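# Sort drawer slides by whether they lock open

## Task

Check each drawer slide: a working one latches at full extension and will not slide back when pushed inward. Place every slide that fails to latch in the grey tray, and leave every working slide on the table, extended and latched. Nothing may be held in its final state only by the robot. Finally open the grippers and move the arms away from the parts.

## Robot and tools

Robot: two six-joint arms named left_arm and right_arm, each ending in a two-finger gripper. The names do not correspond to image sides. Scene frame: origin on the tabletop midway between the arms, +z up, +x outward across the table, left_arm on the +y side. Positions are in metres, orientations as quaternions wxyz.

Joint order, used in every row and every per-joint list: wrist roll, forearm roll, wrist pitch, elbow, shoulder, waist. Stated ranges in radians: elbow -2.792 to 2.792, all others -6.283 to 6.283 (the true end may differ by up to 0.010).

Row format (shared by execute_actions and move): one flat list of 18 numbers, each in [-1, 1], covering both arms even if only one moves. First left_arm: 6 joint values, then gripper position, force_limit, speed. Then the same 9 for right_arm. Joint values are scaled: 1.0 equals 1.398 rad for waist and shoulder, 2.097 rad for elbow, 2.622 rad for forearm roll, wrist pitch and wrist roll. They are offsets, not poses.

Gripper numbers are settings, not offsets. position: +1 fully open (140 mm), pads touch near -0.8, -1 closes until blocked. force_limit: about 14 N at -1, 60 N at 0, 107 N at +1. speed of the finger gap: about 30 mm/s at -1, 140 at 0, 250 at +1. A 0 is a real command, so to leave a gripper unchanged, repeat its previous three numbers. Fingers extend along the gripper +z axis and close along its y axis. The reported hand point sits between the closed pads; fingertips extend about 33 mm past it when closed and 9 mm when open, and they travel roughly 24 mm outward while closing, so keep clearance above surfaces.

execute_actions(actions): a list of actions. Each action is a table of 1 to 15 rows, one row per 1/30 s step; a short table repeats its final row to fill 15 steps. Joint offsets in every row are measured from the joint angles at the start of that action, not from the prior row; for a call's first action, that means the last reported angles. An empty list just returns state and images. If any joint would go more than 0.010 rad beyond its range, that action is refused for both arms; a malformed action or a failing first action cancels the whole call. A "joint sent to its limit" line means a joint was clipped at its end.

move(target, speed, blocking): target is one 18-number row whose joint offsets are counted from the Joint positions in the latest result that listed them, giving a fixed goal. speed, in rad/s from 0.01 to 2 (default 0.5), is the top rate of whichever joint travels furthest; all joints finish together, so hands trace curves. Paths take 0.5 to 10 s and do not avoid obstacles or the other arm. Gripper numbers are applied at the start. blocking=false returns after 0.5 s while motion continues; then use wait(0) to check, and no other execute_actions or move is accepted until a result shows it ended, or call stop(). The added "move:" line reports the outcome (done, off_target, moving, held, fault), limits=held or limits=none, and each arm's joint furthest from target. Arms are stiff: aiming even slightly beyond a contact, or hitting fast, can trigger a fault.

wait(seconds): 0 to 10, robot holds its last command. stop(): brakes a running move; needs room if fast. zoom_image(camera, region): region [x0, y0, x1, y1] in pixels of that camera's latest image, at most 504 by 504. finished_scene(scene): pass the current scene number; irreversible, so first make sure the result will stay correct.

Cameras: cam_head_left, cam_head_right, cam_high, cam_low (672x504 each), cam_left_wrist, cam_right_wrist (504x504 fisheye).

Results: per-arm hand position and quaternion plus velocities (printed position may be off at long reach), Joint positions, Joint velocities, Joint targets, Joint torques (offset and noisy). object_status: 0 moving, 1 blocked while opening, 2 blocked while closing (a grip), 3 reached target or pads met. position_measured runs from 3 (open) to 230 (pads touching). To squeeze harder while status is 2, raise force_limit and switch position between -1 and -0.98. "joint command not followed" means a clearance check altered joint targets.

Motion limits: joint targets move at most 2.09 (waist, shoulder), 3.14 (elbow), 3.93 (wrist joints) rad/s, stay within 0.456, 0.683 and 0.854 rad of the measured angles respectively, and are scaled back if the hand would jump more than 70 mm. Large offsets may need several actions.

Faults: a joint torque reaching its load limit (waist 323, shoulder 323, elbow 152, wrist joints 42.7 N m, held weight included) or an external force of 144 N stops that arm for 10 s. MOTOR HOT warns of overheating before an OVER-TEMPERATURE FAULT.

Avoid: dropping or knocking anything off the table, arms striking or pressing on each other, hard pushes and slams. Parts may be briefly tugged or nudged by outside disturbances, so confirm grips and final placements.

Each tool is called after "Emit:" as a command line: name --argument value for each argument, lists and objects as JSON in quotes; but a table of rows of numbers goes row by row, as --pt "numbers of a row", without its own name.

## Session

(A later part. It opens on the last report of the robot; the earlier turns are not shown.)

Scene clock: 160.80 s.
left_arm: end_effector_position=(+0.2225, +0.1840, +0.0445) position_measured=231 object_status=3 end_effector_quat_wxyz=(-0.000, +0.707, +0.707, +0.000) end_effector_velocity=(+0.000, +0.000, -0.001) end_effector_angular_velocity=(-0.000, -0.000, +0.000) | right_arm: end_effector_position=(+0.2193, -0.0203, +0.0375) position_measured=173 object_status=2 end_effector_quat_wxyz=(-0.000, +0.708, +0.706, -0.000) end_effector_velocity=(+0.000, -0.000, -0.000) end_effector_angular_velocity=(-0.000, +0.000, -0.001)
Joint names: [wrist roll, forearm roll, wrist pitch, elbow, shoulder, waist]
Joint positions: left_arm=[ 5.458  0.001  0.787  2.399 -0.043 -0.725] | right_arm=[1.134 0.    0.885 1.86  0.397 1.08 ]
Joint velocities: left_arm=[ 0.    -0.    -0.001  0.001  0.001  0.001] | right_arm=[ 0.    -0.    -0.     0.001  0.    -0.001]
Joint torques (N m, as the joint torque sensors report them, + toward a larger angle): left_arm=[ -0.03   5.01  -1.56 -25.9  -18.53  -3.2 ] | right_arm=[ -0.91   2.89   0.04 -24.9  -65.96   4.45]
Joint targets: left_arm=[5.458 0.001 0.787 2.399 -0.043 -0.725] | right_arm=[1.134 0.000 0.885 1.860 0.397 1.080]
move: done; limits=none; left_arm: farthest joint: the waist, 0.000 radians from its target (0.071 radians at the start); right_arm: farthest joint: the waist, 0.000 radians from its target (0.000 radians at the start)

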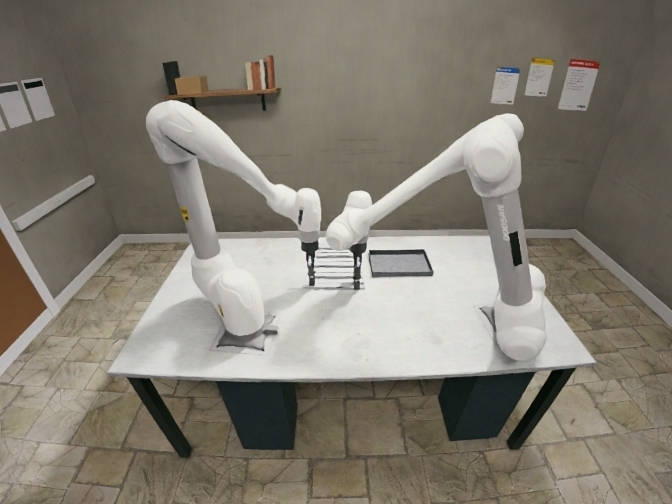

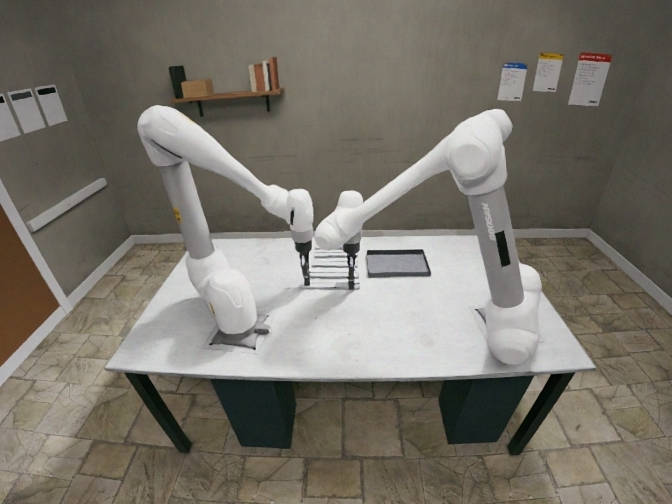

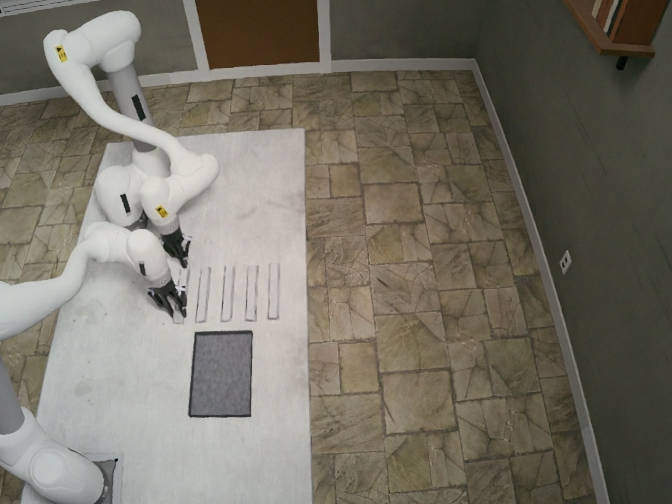

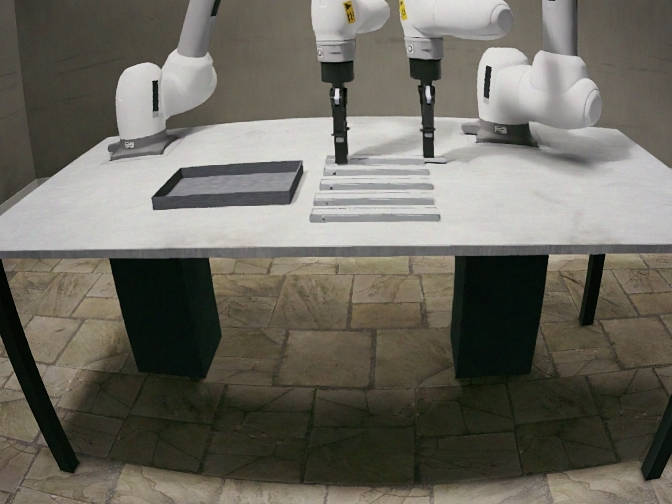

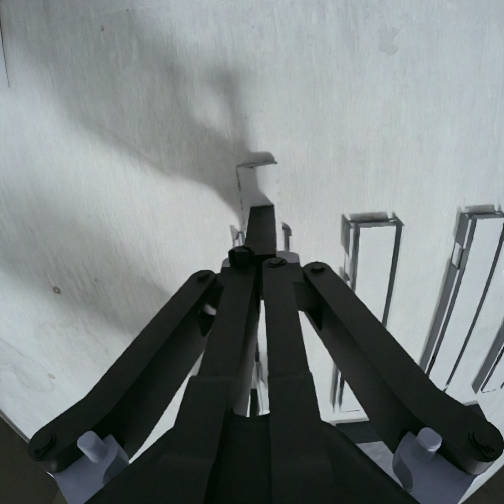

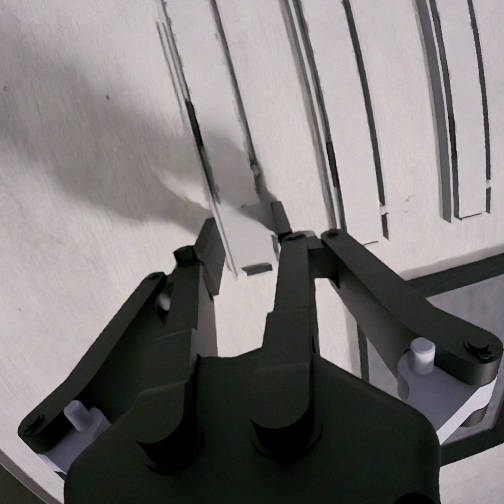

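Emit:
move --target '[0,0,0.009,-0.004,-0.0105,0,-1,-0.8,0, 0,0,0,0,0,0,-1,-0.4,0]' --speed 0.1

Emit:
move --target '[0.0137,0,0.0007,0.0103,-0.0168,0.0254,-0.25,-0.8,0, 0,0,0,0,0,0,-1,-0.4,0]' --speed 0.1

Emit:
move --target '[0,0,-0.015,0.0067,0.0175,0,-0.25,-0.8,0, 0,0,0,0,0,0,-1,-0.4,0]' --speed 0.05

Scene clock: 172.07 s.
left_arm: end_effector_position=(+0.2223, +0.1843, +0.0533) position_measured=231 object_status=3 end_effector_quat_wxyz=(-0.000, +0.707, +0.707, +0.000) end_effector_velocity=(+0.001, -0.000, +0.001) end_effector_angular_velocity=(-0.001, -0.001, -0.000) | right_arm: end_effector_position=(+0.2193, -0.0203, +0.0375) position_measured=173 object_status=2 end_effector_quat_wxyz=(-0.000, +0.708, +0.706, -0.000) end_effector_velocity=(-0.000, +0.000, +0.000) end_effector_angular_velocity=(+0.000, -0.000, +0.001)
Joint names: [wrist roll, forearm roll, wrist pitch, elbow, shoulder, waist]
Joint positions: left_arm=[ 5.458  0.001  0.81   2.39  -0.058 -0.725] | right_arm=[1.134 0.    0.885 1.86  0.397 1.08 ]
Joint velocities: left_arm=[ 0.001  0.     0.    -0.001 -0.     0.   ] | right_arm=[-0.    -0.    -0.    -0.    -0.     0.001]
Joint torques (N m, as the joint torque sensors report them, + toward a larger angle): left_arm=[ -0.04   3.28   0.11 -30.7  -24.71  -6.31] | right_arm=[ -0.51   4.1    0.01 -24.95 -67.     5.88]
Joint targets: left_arm=[5.458 0.001 0.810 2.390 -0.058 -0.725] | right_arm=[1.134 0.000 0.885 1.860 0.397 1.080]
move: done; limits=none; left_arm: farthest joint: the waist, 0.000 radians from its target (0.000 radians at the start); right_arm: farthest joint: the waist, 0.000 radians from its target (0.000 radians at the start)

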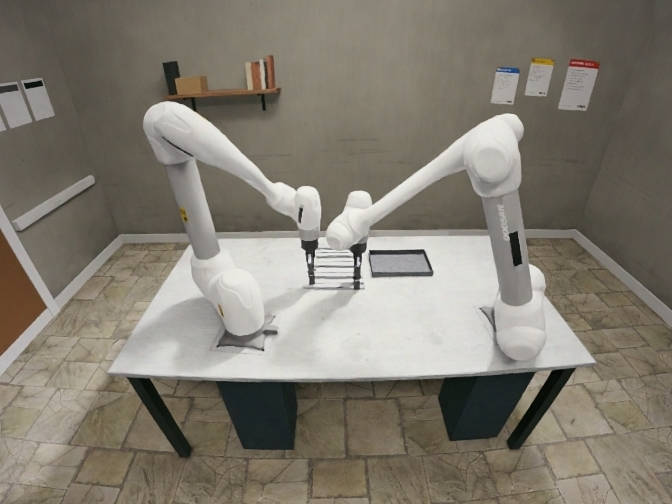

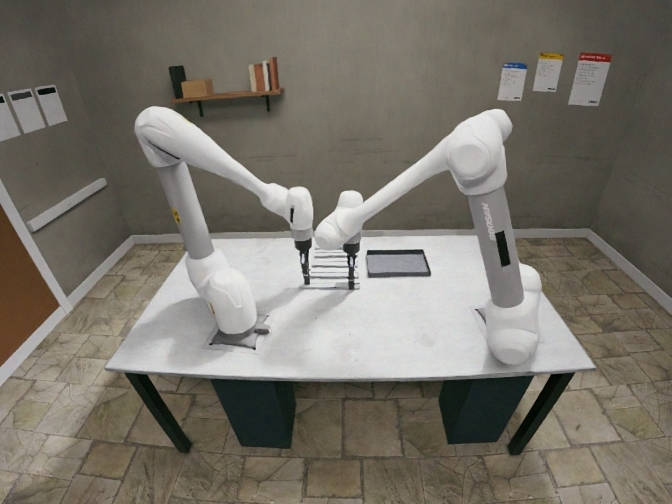

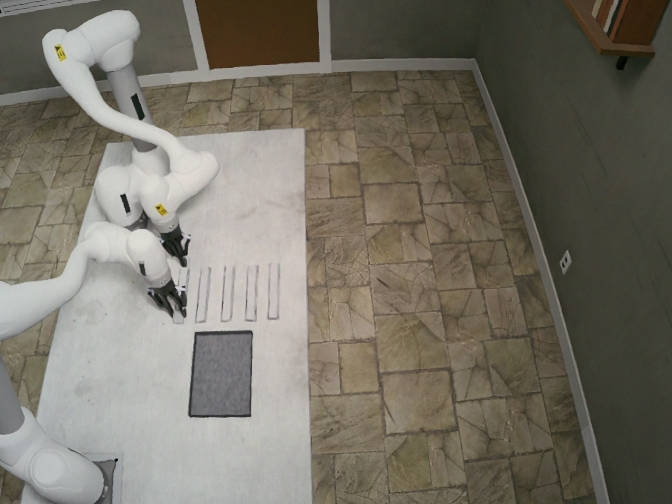

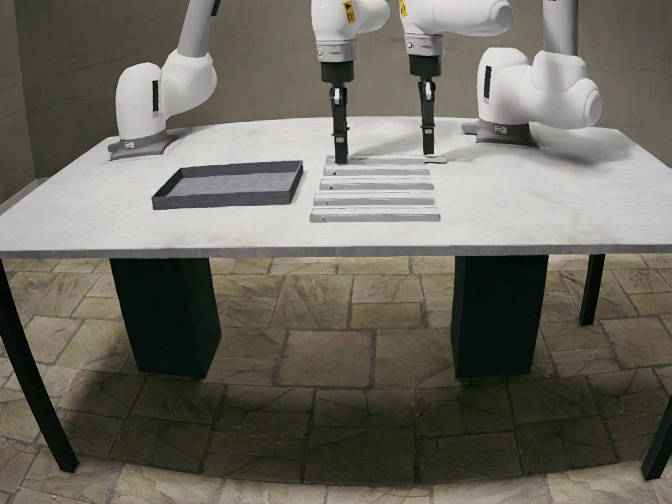

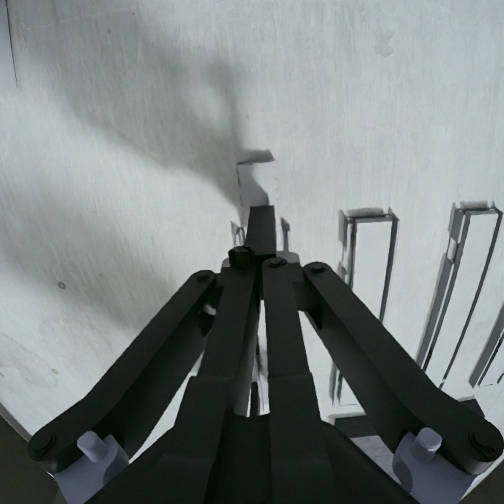

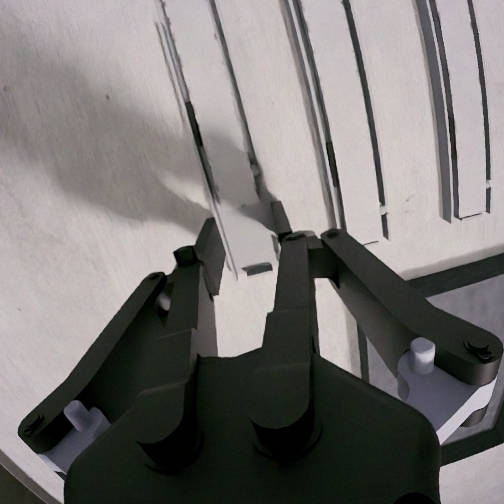

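Scene clock: 172.83 s.
left_arm: end_effector_position=(+0.2212, +0.2040, +0.0530) position_measured=160 object_status=3 end_effector_quat_wxyz=(-0.000, +0.708, +0.707, +0.000) end_effector_velocity=(+0.000, +0.000, -0.000) end_effector_angular_velocity=(+0.000, -0.000, -0.000) | right_arm: end_effector_position=(+0.2193, -0.0203, +0.0375) position_measured=173 object_status=2 end_effector_quat_wxyz=(-0.000, +0.708, +0.706, -0.000) end_effector_velocity=(-0.000, +0.000, +0.001) end_effector_angular_velocity=(+0.001, -0.000, -0.000)
Joint names: [wrist roll, forearm roll, wrist pitch, elbow, shoulder, waist]
Joint positions: left_arm=[ 5.494  0.001  0.812  2.412 -0.082 -0.689] | right_arm=[1.134 0.    0.885 1.86  0.397 1.08 ]
Joint velocities: left_arm=[-0.     0.001 -0.     0.     0.     0.   ] | right_arm=[ 0.     0.    -0.    -0.    -0.001  0.   ]
Joint torques (N m, as the joint torque sensors report them, + toward a larger angle): left_arm=[ -0.18   3.2    0.1  -30.64 -21.98  -6.3 ] | right_arm=[ -0.34   4.01   0.14 -25.33 -66.25   5.39]
Joint targets: left_arm=[5.494 0.001 0.812 2.412 -0.082 -0.689] | right_arm=[1.134 0.000 0.885 1.860 0.397 1.080]
move: done; limits=none; left_arm: farthest joint: the waist, 0.000 radians from its target (0.035 radians at the start); right_arm: farthest joint: the waist, 0.000 radians from its target (0.000 radians at the start)

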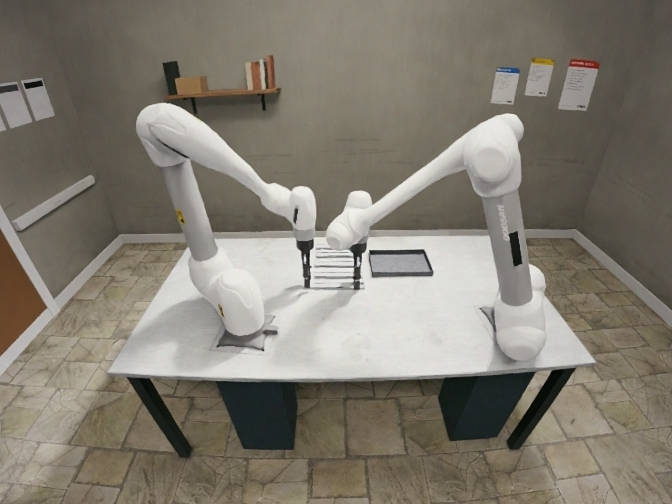

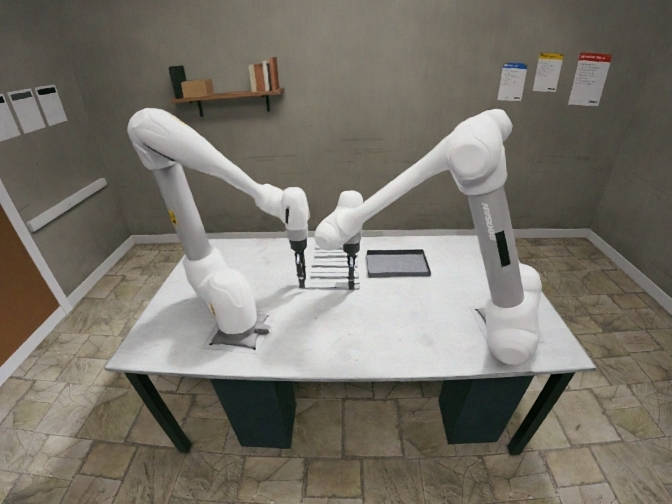

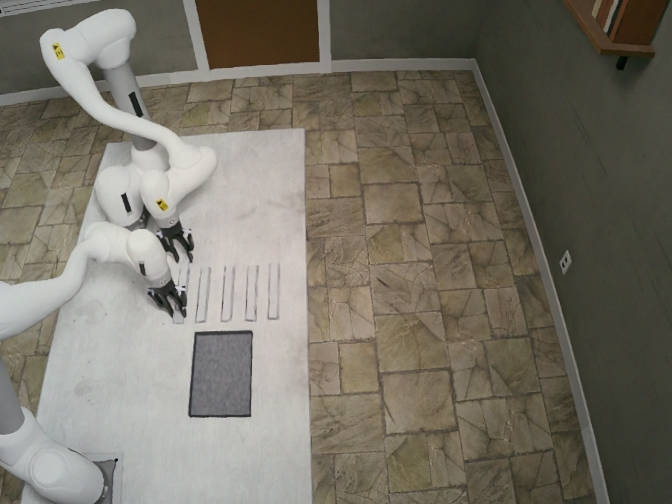

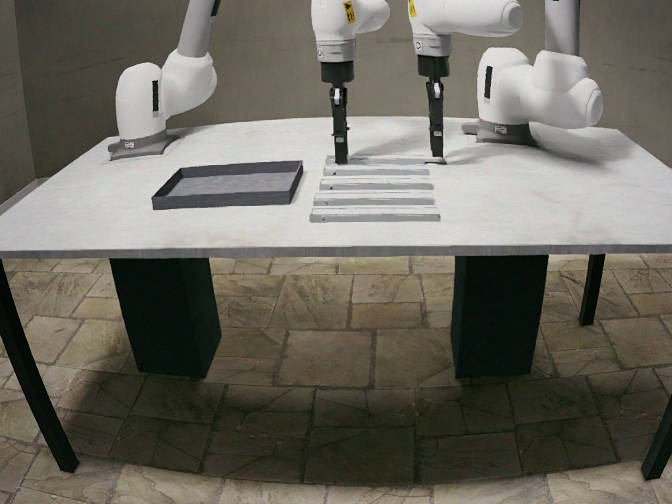

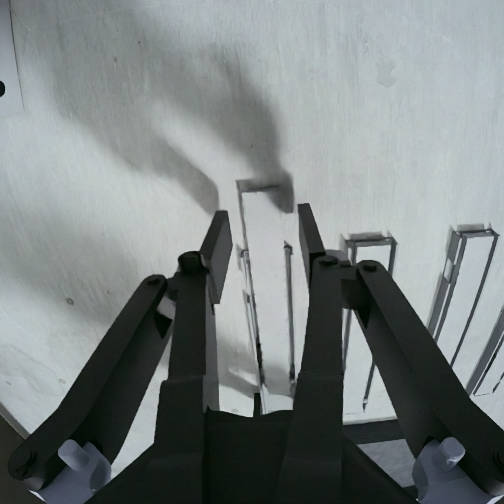

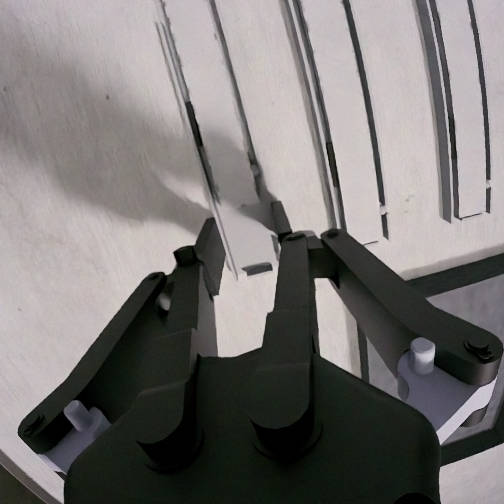

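Scene clock: 173.87 s.
left_arm: end_effector_position=(+0.2214, +0.2038, +0.0388) position_measured=160 object_status=3 end_effector_quat_wxyz=(+0.000, +0.708, +0.707, +0.000) end_effector_velocity=(+0.000, +0.000, -0.001) end_effector_angular_velocity=(+0.001, +0.000, -0.000) | right_arm: end_effector_position=(+0.2193, -0.0203, +0.0375) position_measured=173 object_status=2 end_effector_quat_wxyz=(-0.000, +0.708, +0.706, -0.000) end_effector_velocity=(+0.001, +0.000, +0.001) end_effector_angular_velocity=(+0.001, -0.001, -0.000)
Joint names: [wrist roll, forearm roll, wrist pitch, elbow, shoulder, waist]
Joint positions: left_arm=[ 5.494  0.001  0.773  2.426 -0.057 -0.689] | right_arm=[1.134 0.    0.885 1.86  0.397 1.08 ]
Joint velocities: left_arm=[ 0.     0.    -0.001  0.     0.002  0.   ] | right_arm=[-0.    -0.001  0.    -0.001 -0.001 -0.001]
Joint torques (N m, as the joint torque sensors report them, + toward a larger angle): left_arm=[ -0.24   2.96   0.15 -29.78 -22.52  -5.72] | right_arm=[ -0.39   4.07   0.05 -24.87 -66.83   5.11]
Joint targets: left_arm=[5.494 0.001 0.773 2.426 -0.057 -0.689] | right_arm=[1.134 0.000 0.885 1.860 0.397 1.080]
move: done; limits=none; left_arm: farthest joint: the waist, 0.000 radians from its target (0.000 radians at the start); right_arm: farthest joint: the waist, 0.000 radians from its target (0.000 radians at the start)

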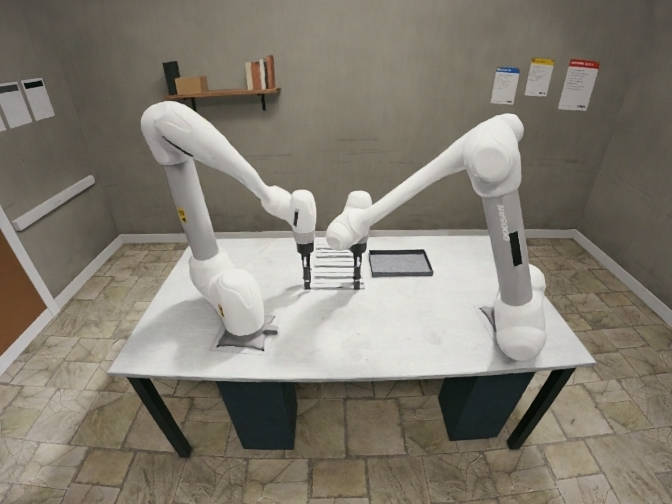

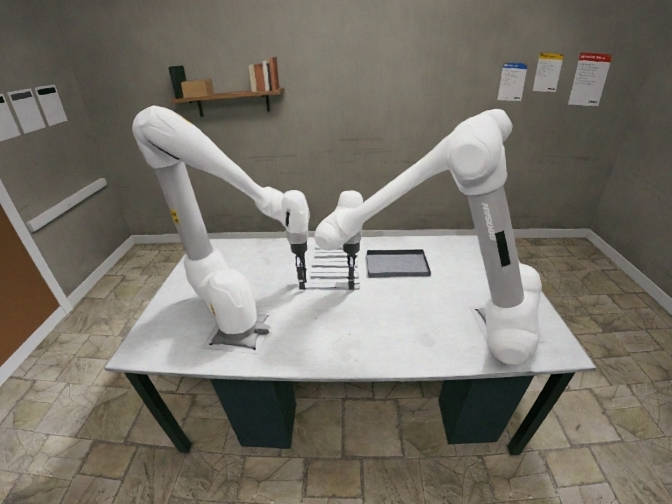

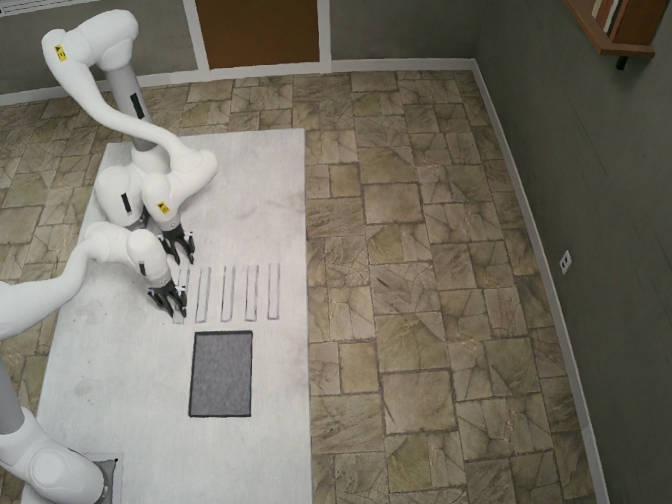

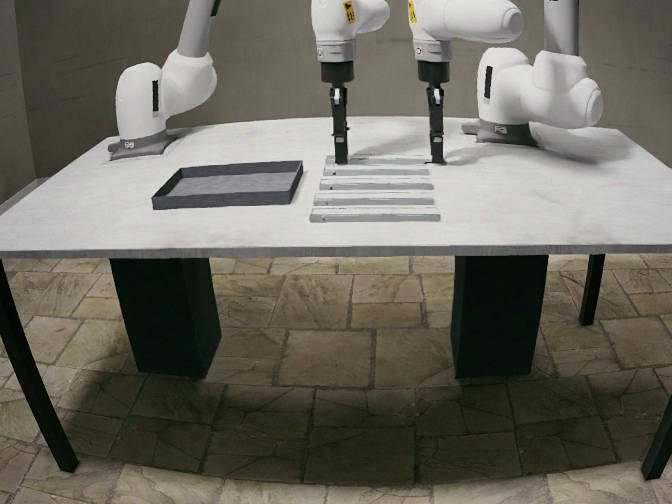

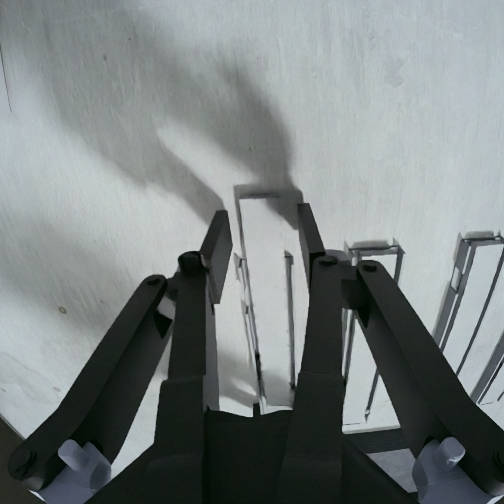

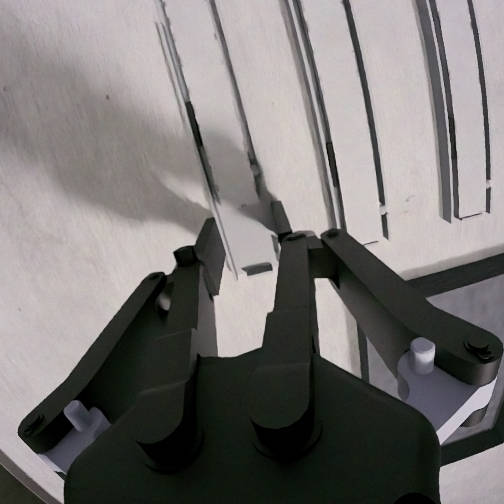

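Emit:
move --target '[0,0,0,0,0,0,-1,-0.4,0, 0,0,0,0,0,0,-1,-0.4,0]'

Scene clock: 187.17 s.
left_arm: end_effector_position=(+0.2214, +0.2038, +0.0387) position_measured=194 object_status=2 end_effector_quat_wxyz=(+0.000, +0.708, +0.707, +0.000) end_effector_velocity=(+0.001, -0.001, +0.000) end_effector_angular_velocity=(-0.001, -0.001, -0.001) | right_arm: end_effector_position=(+0.2193, -0.0203, +0.0375) position_measured=173 object_status=2 end_effector_quat_wxyz=(-0.000, +0.708, +0.706, -0.000) end_effector_velocity=(+0.000, +0.000, +0.000) end_effector_angular_velocity=(+0.001, +0.000, -0.000)
Joint names: [wrist roll, forearm roll, wrist pitch, elbow, shoulder, waist]
Joint positions: left_arm=[ 5.494  0.001  0.773  2.426 -0.057 -0.689] | right_arm=[1.134 0.    0.885 1.86  0.397 1.08 ]
Joint velocities: left_arm=[ 0.     0.001 -0.001 -0.001  0.    -0.001] | right_arm=[-0.     0.001 -0.    -0.    -0.    -0.   ]
Joint torques (N m, as the joint torque sensors report them, + toward a larger angle): left_arm=[ -0.66   4.41  -2.83 -27.45 -17.14  -3.94] | right_arm=[ -0.87   3.24  -0.18 -25.48 -66.77   5.08]
Joint targets: left_arm=[5.494 0.001 0.773 2.426 -0.057 -0.689] | right_arm=[1.134 0.000 0.885 1.860 0.397 1.080]
move: done; limits=none; left_arm: farthest joint: the waist, 0.000 radians from its target (0.000 radians at the start); right_arm: farthest joint: the waist, 0.000 radians from its target (0.000 radians at the start)

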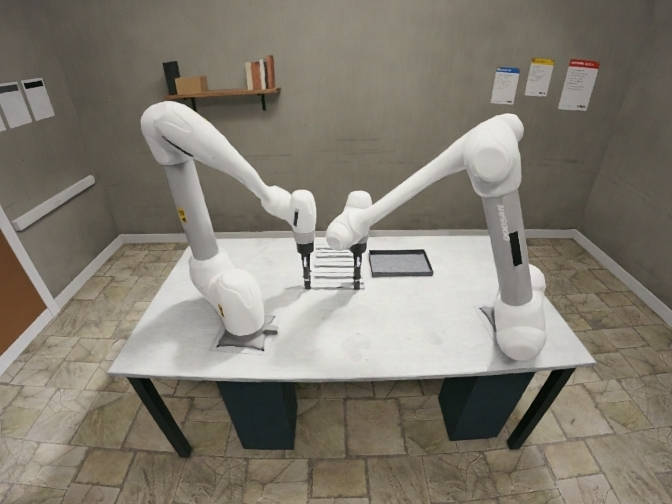

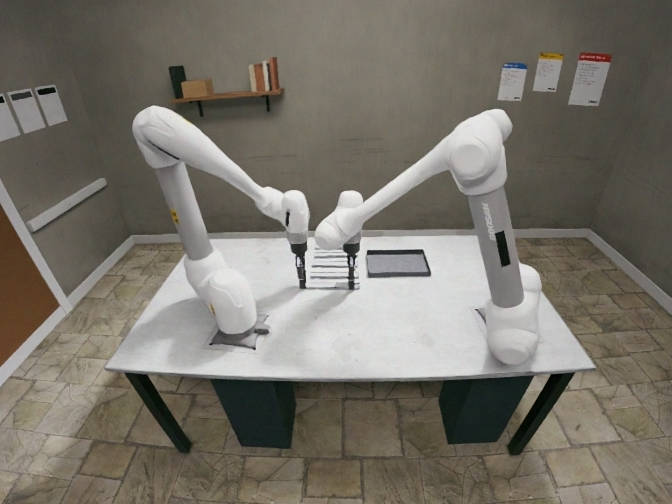

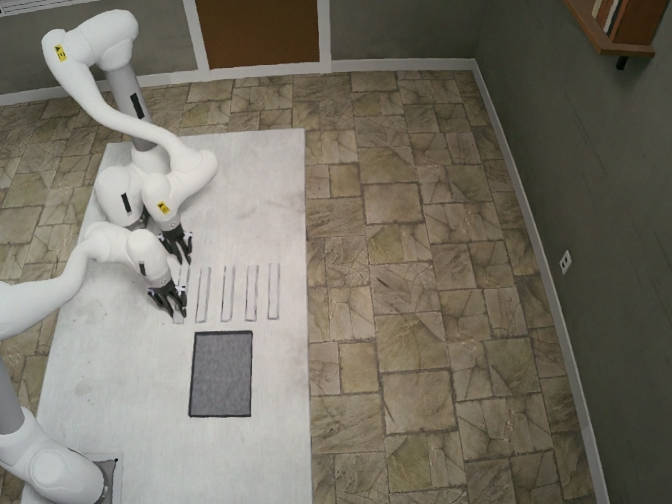

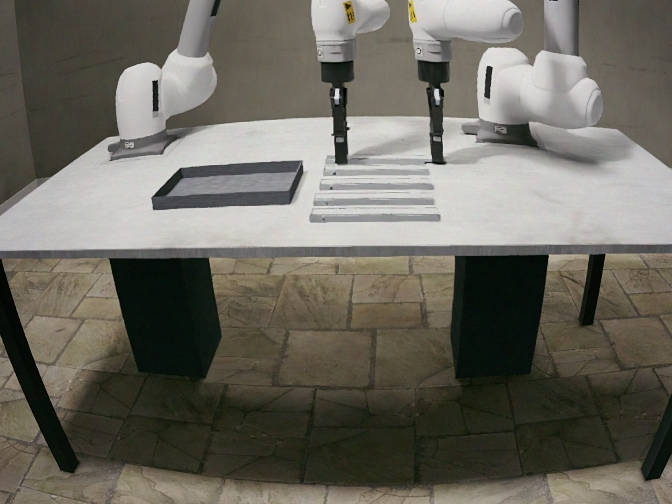

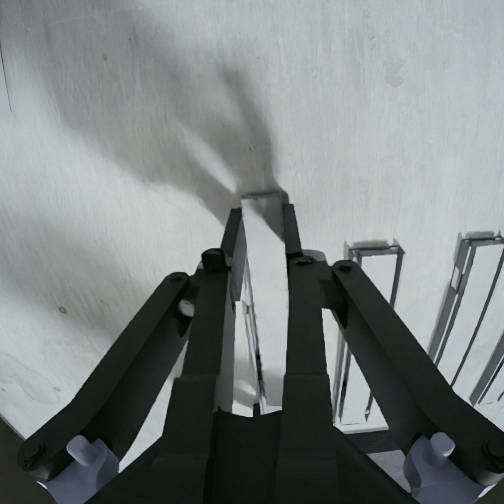

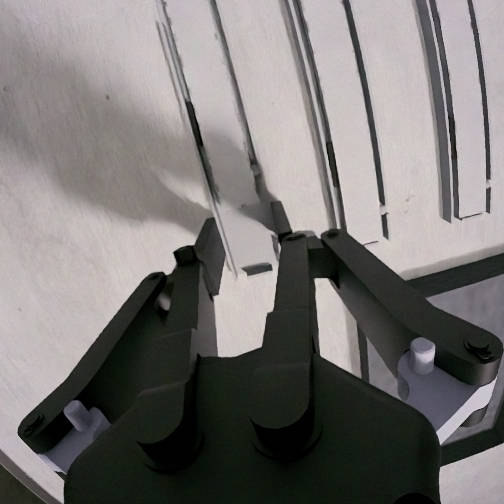

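Emit:
move --target '[0.0415,0,0.0038,0.0215,-0.0397,0.0776,-1,-0.4,0, 0,0,0,0,0,0,-1,-0.4,0]' --speed 0.08

Scene clock: 199.87 s.
left_arm: end_effector_position=(+0.2212, +0.2537, +0.0399) position_measured=194 object_status=2 end_effector_quat_wxyz=(+0.000, +0.708, +0.707, +0.000) end_effector_velocity=(-0.001, +0.001, -0.000) end_effector_angular_velocity=(+0.002, +0.001, -0.001) | right_arm: end_effector_position=(+0.2193, -0.0203, +0.0375) position_measured=173 object_status=2 end_effector_quat_wxyz=(-0.000, +0.708, +0.706, -0.000) end_effector_velocity=(+0.000, +0.001, +0.001) end_effector_angular_velocity=(+0.002, -0.001, +0.000)
Joint names: [wrist roll, forearm roll, wrist pitch, elbow, shoulder, waist]
Joint positions: left_arm=[ 5.603  0.001  0.783  2.471 -0.113 -0.581] | right_arm=[1.134 0.    0.885 1.86  0.397 1.08 ]
Joint velocities: left_arm=[ 0.     0.001  0.001  0.001 -0.    -0.001] | right_arm=[ 0.     0.    -0.    -0.002 -0.     0.001]
Joint torques (N m, as the joint torque sensors report them, + toward a larger angle): left_arm=[ -0.31   3.71  -0.46 -33.28 -19.11  -4.49] | right_arm=[ -0.62   3.35  -0.42 -21.08 -56.7    4.44]
Joint targets: left_arm=[5.603 0.001 0.783 2.471 -0.113 -0.581] | right_arm=[1.134 0.000 0.885 1.860 0.397 1.080]
move: done; limits=none; left_arm: farthest joint: the waist, 0.000 radians from its target (0.109 radians at the start); right_arm: farthest joint: the waist, 0.000 radians from its target (0.000 radians at the start)

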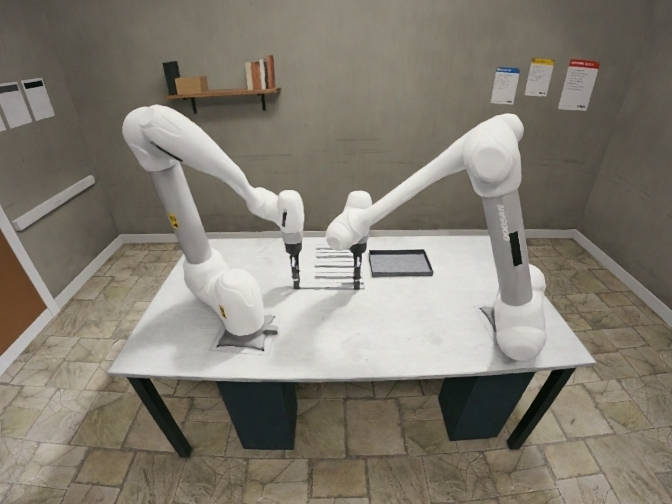

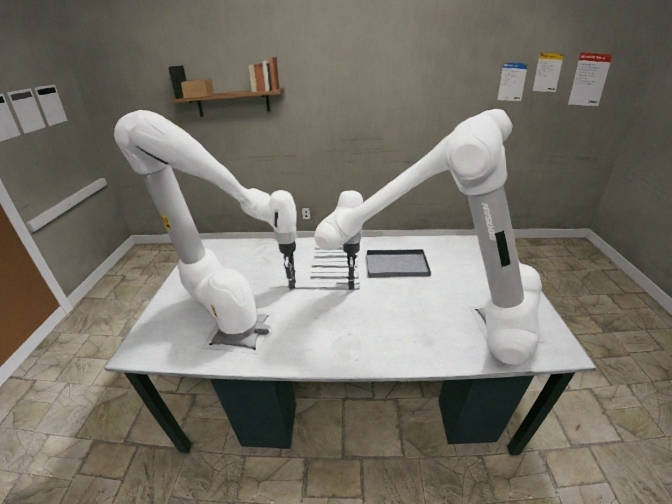

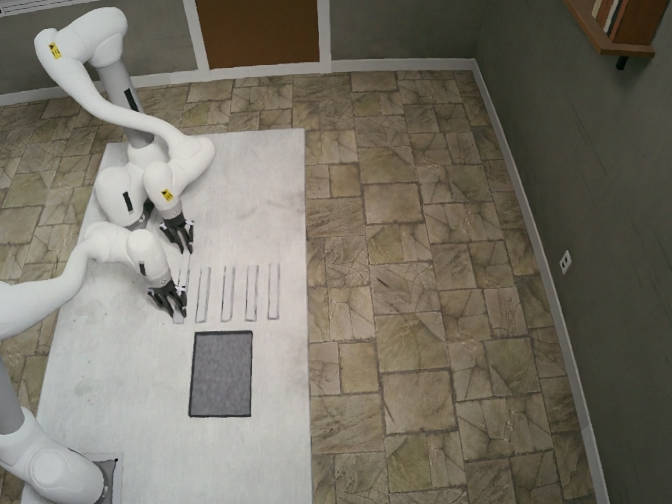

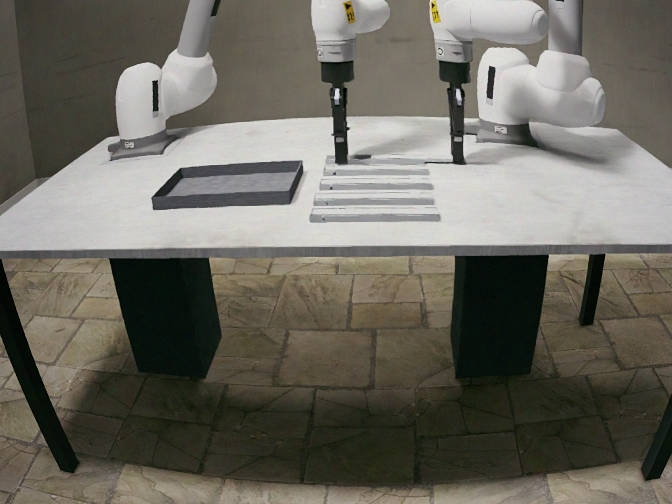

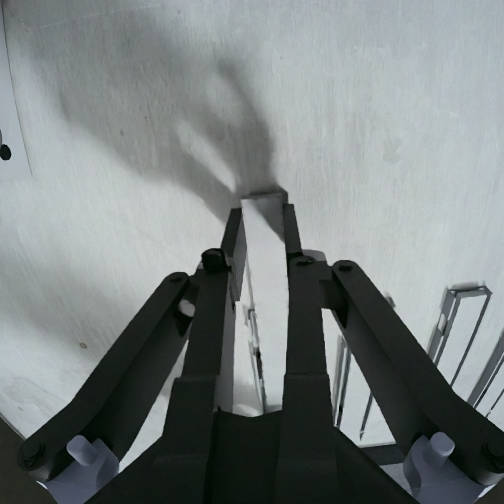

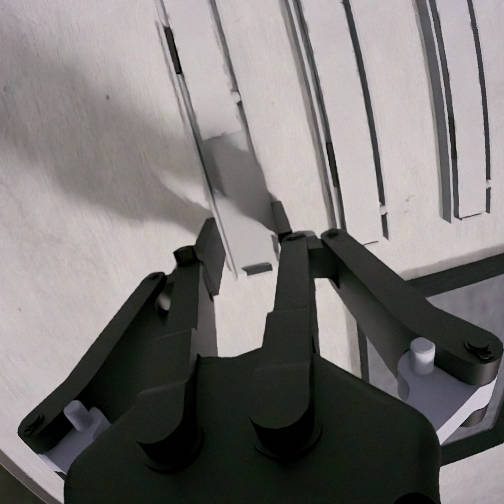

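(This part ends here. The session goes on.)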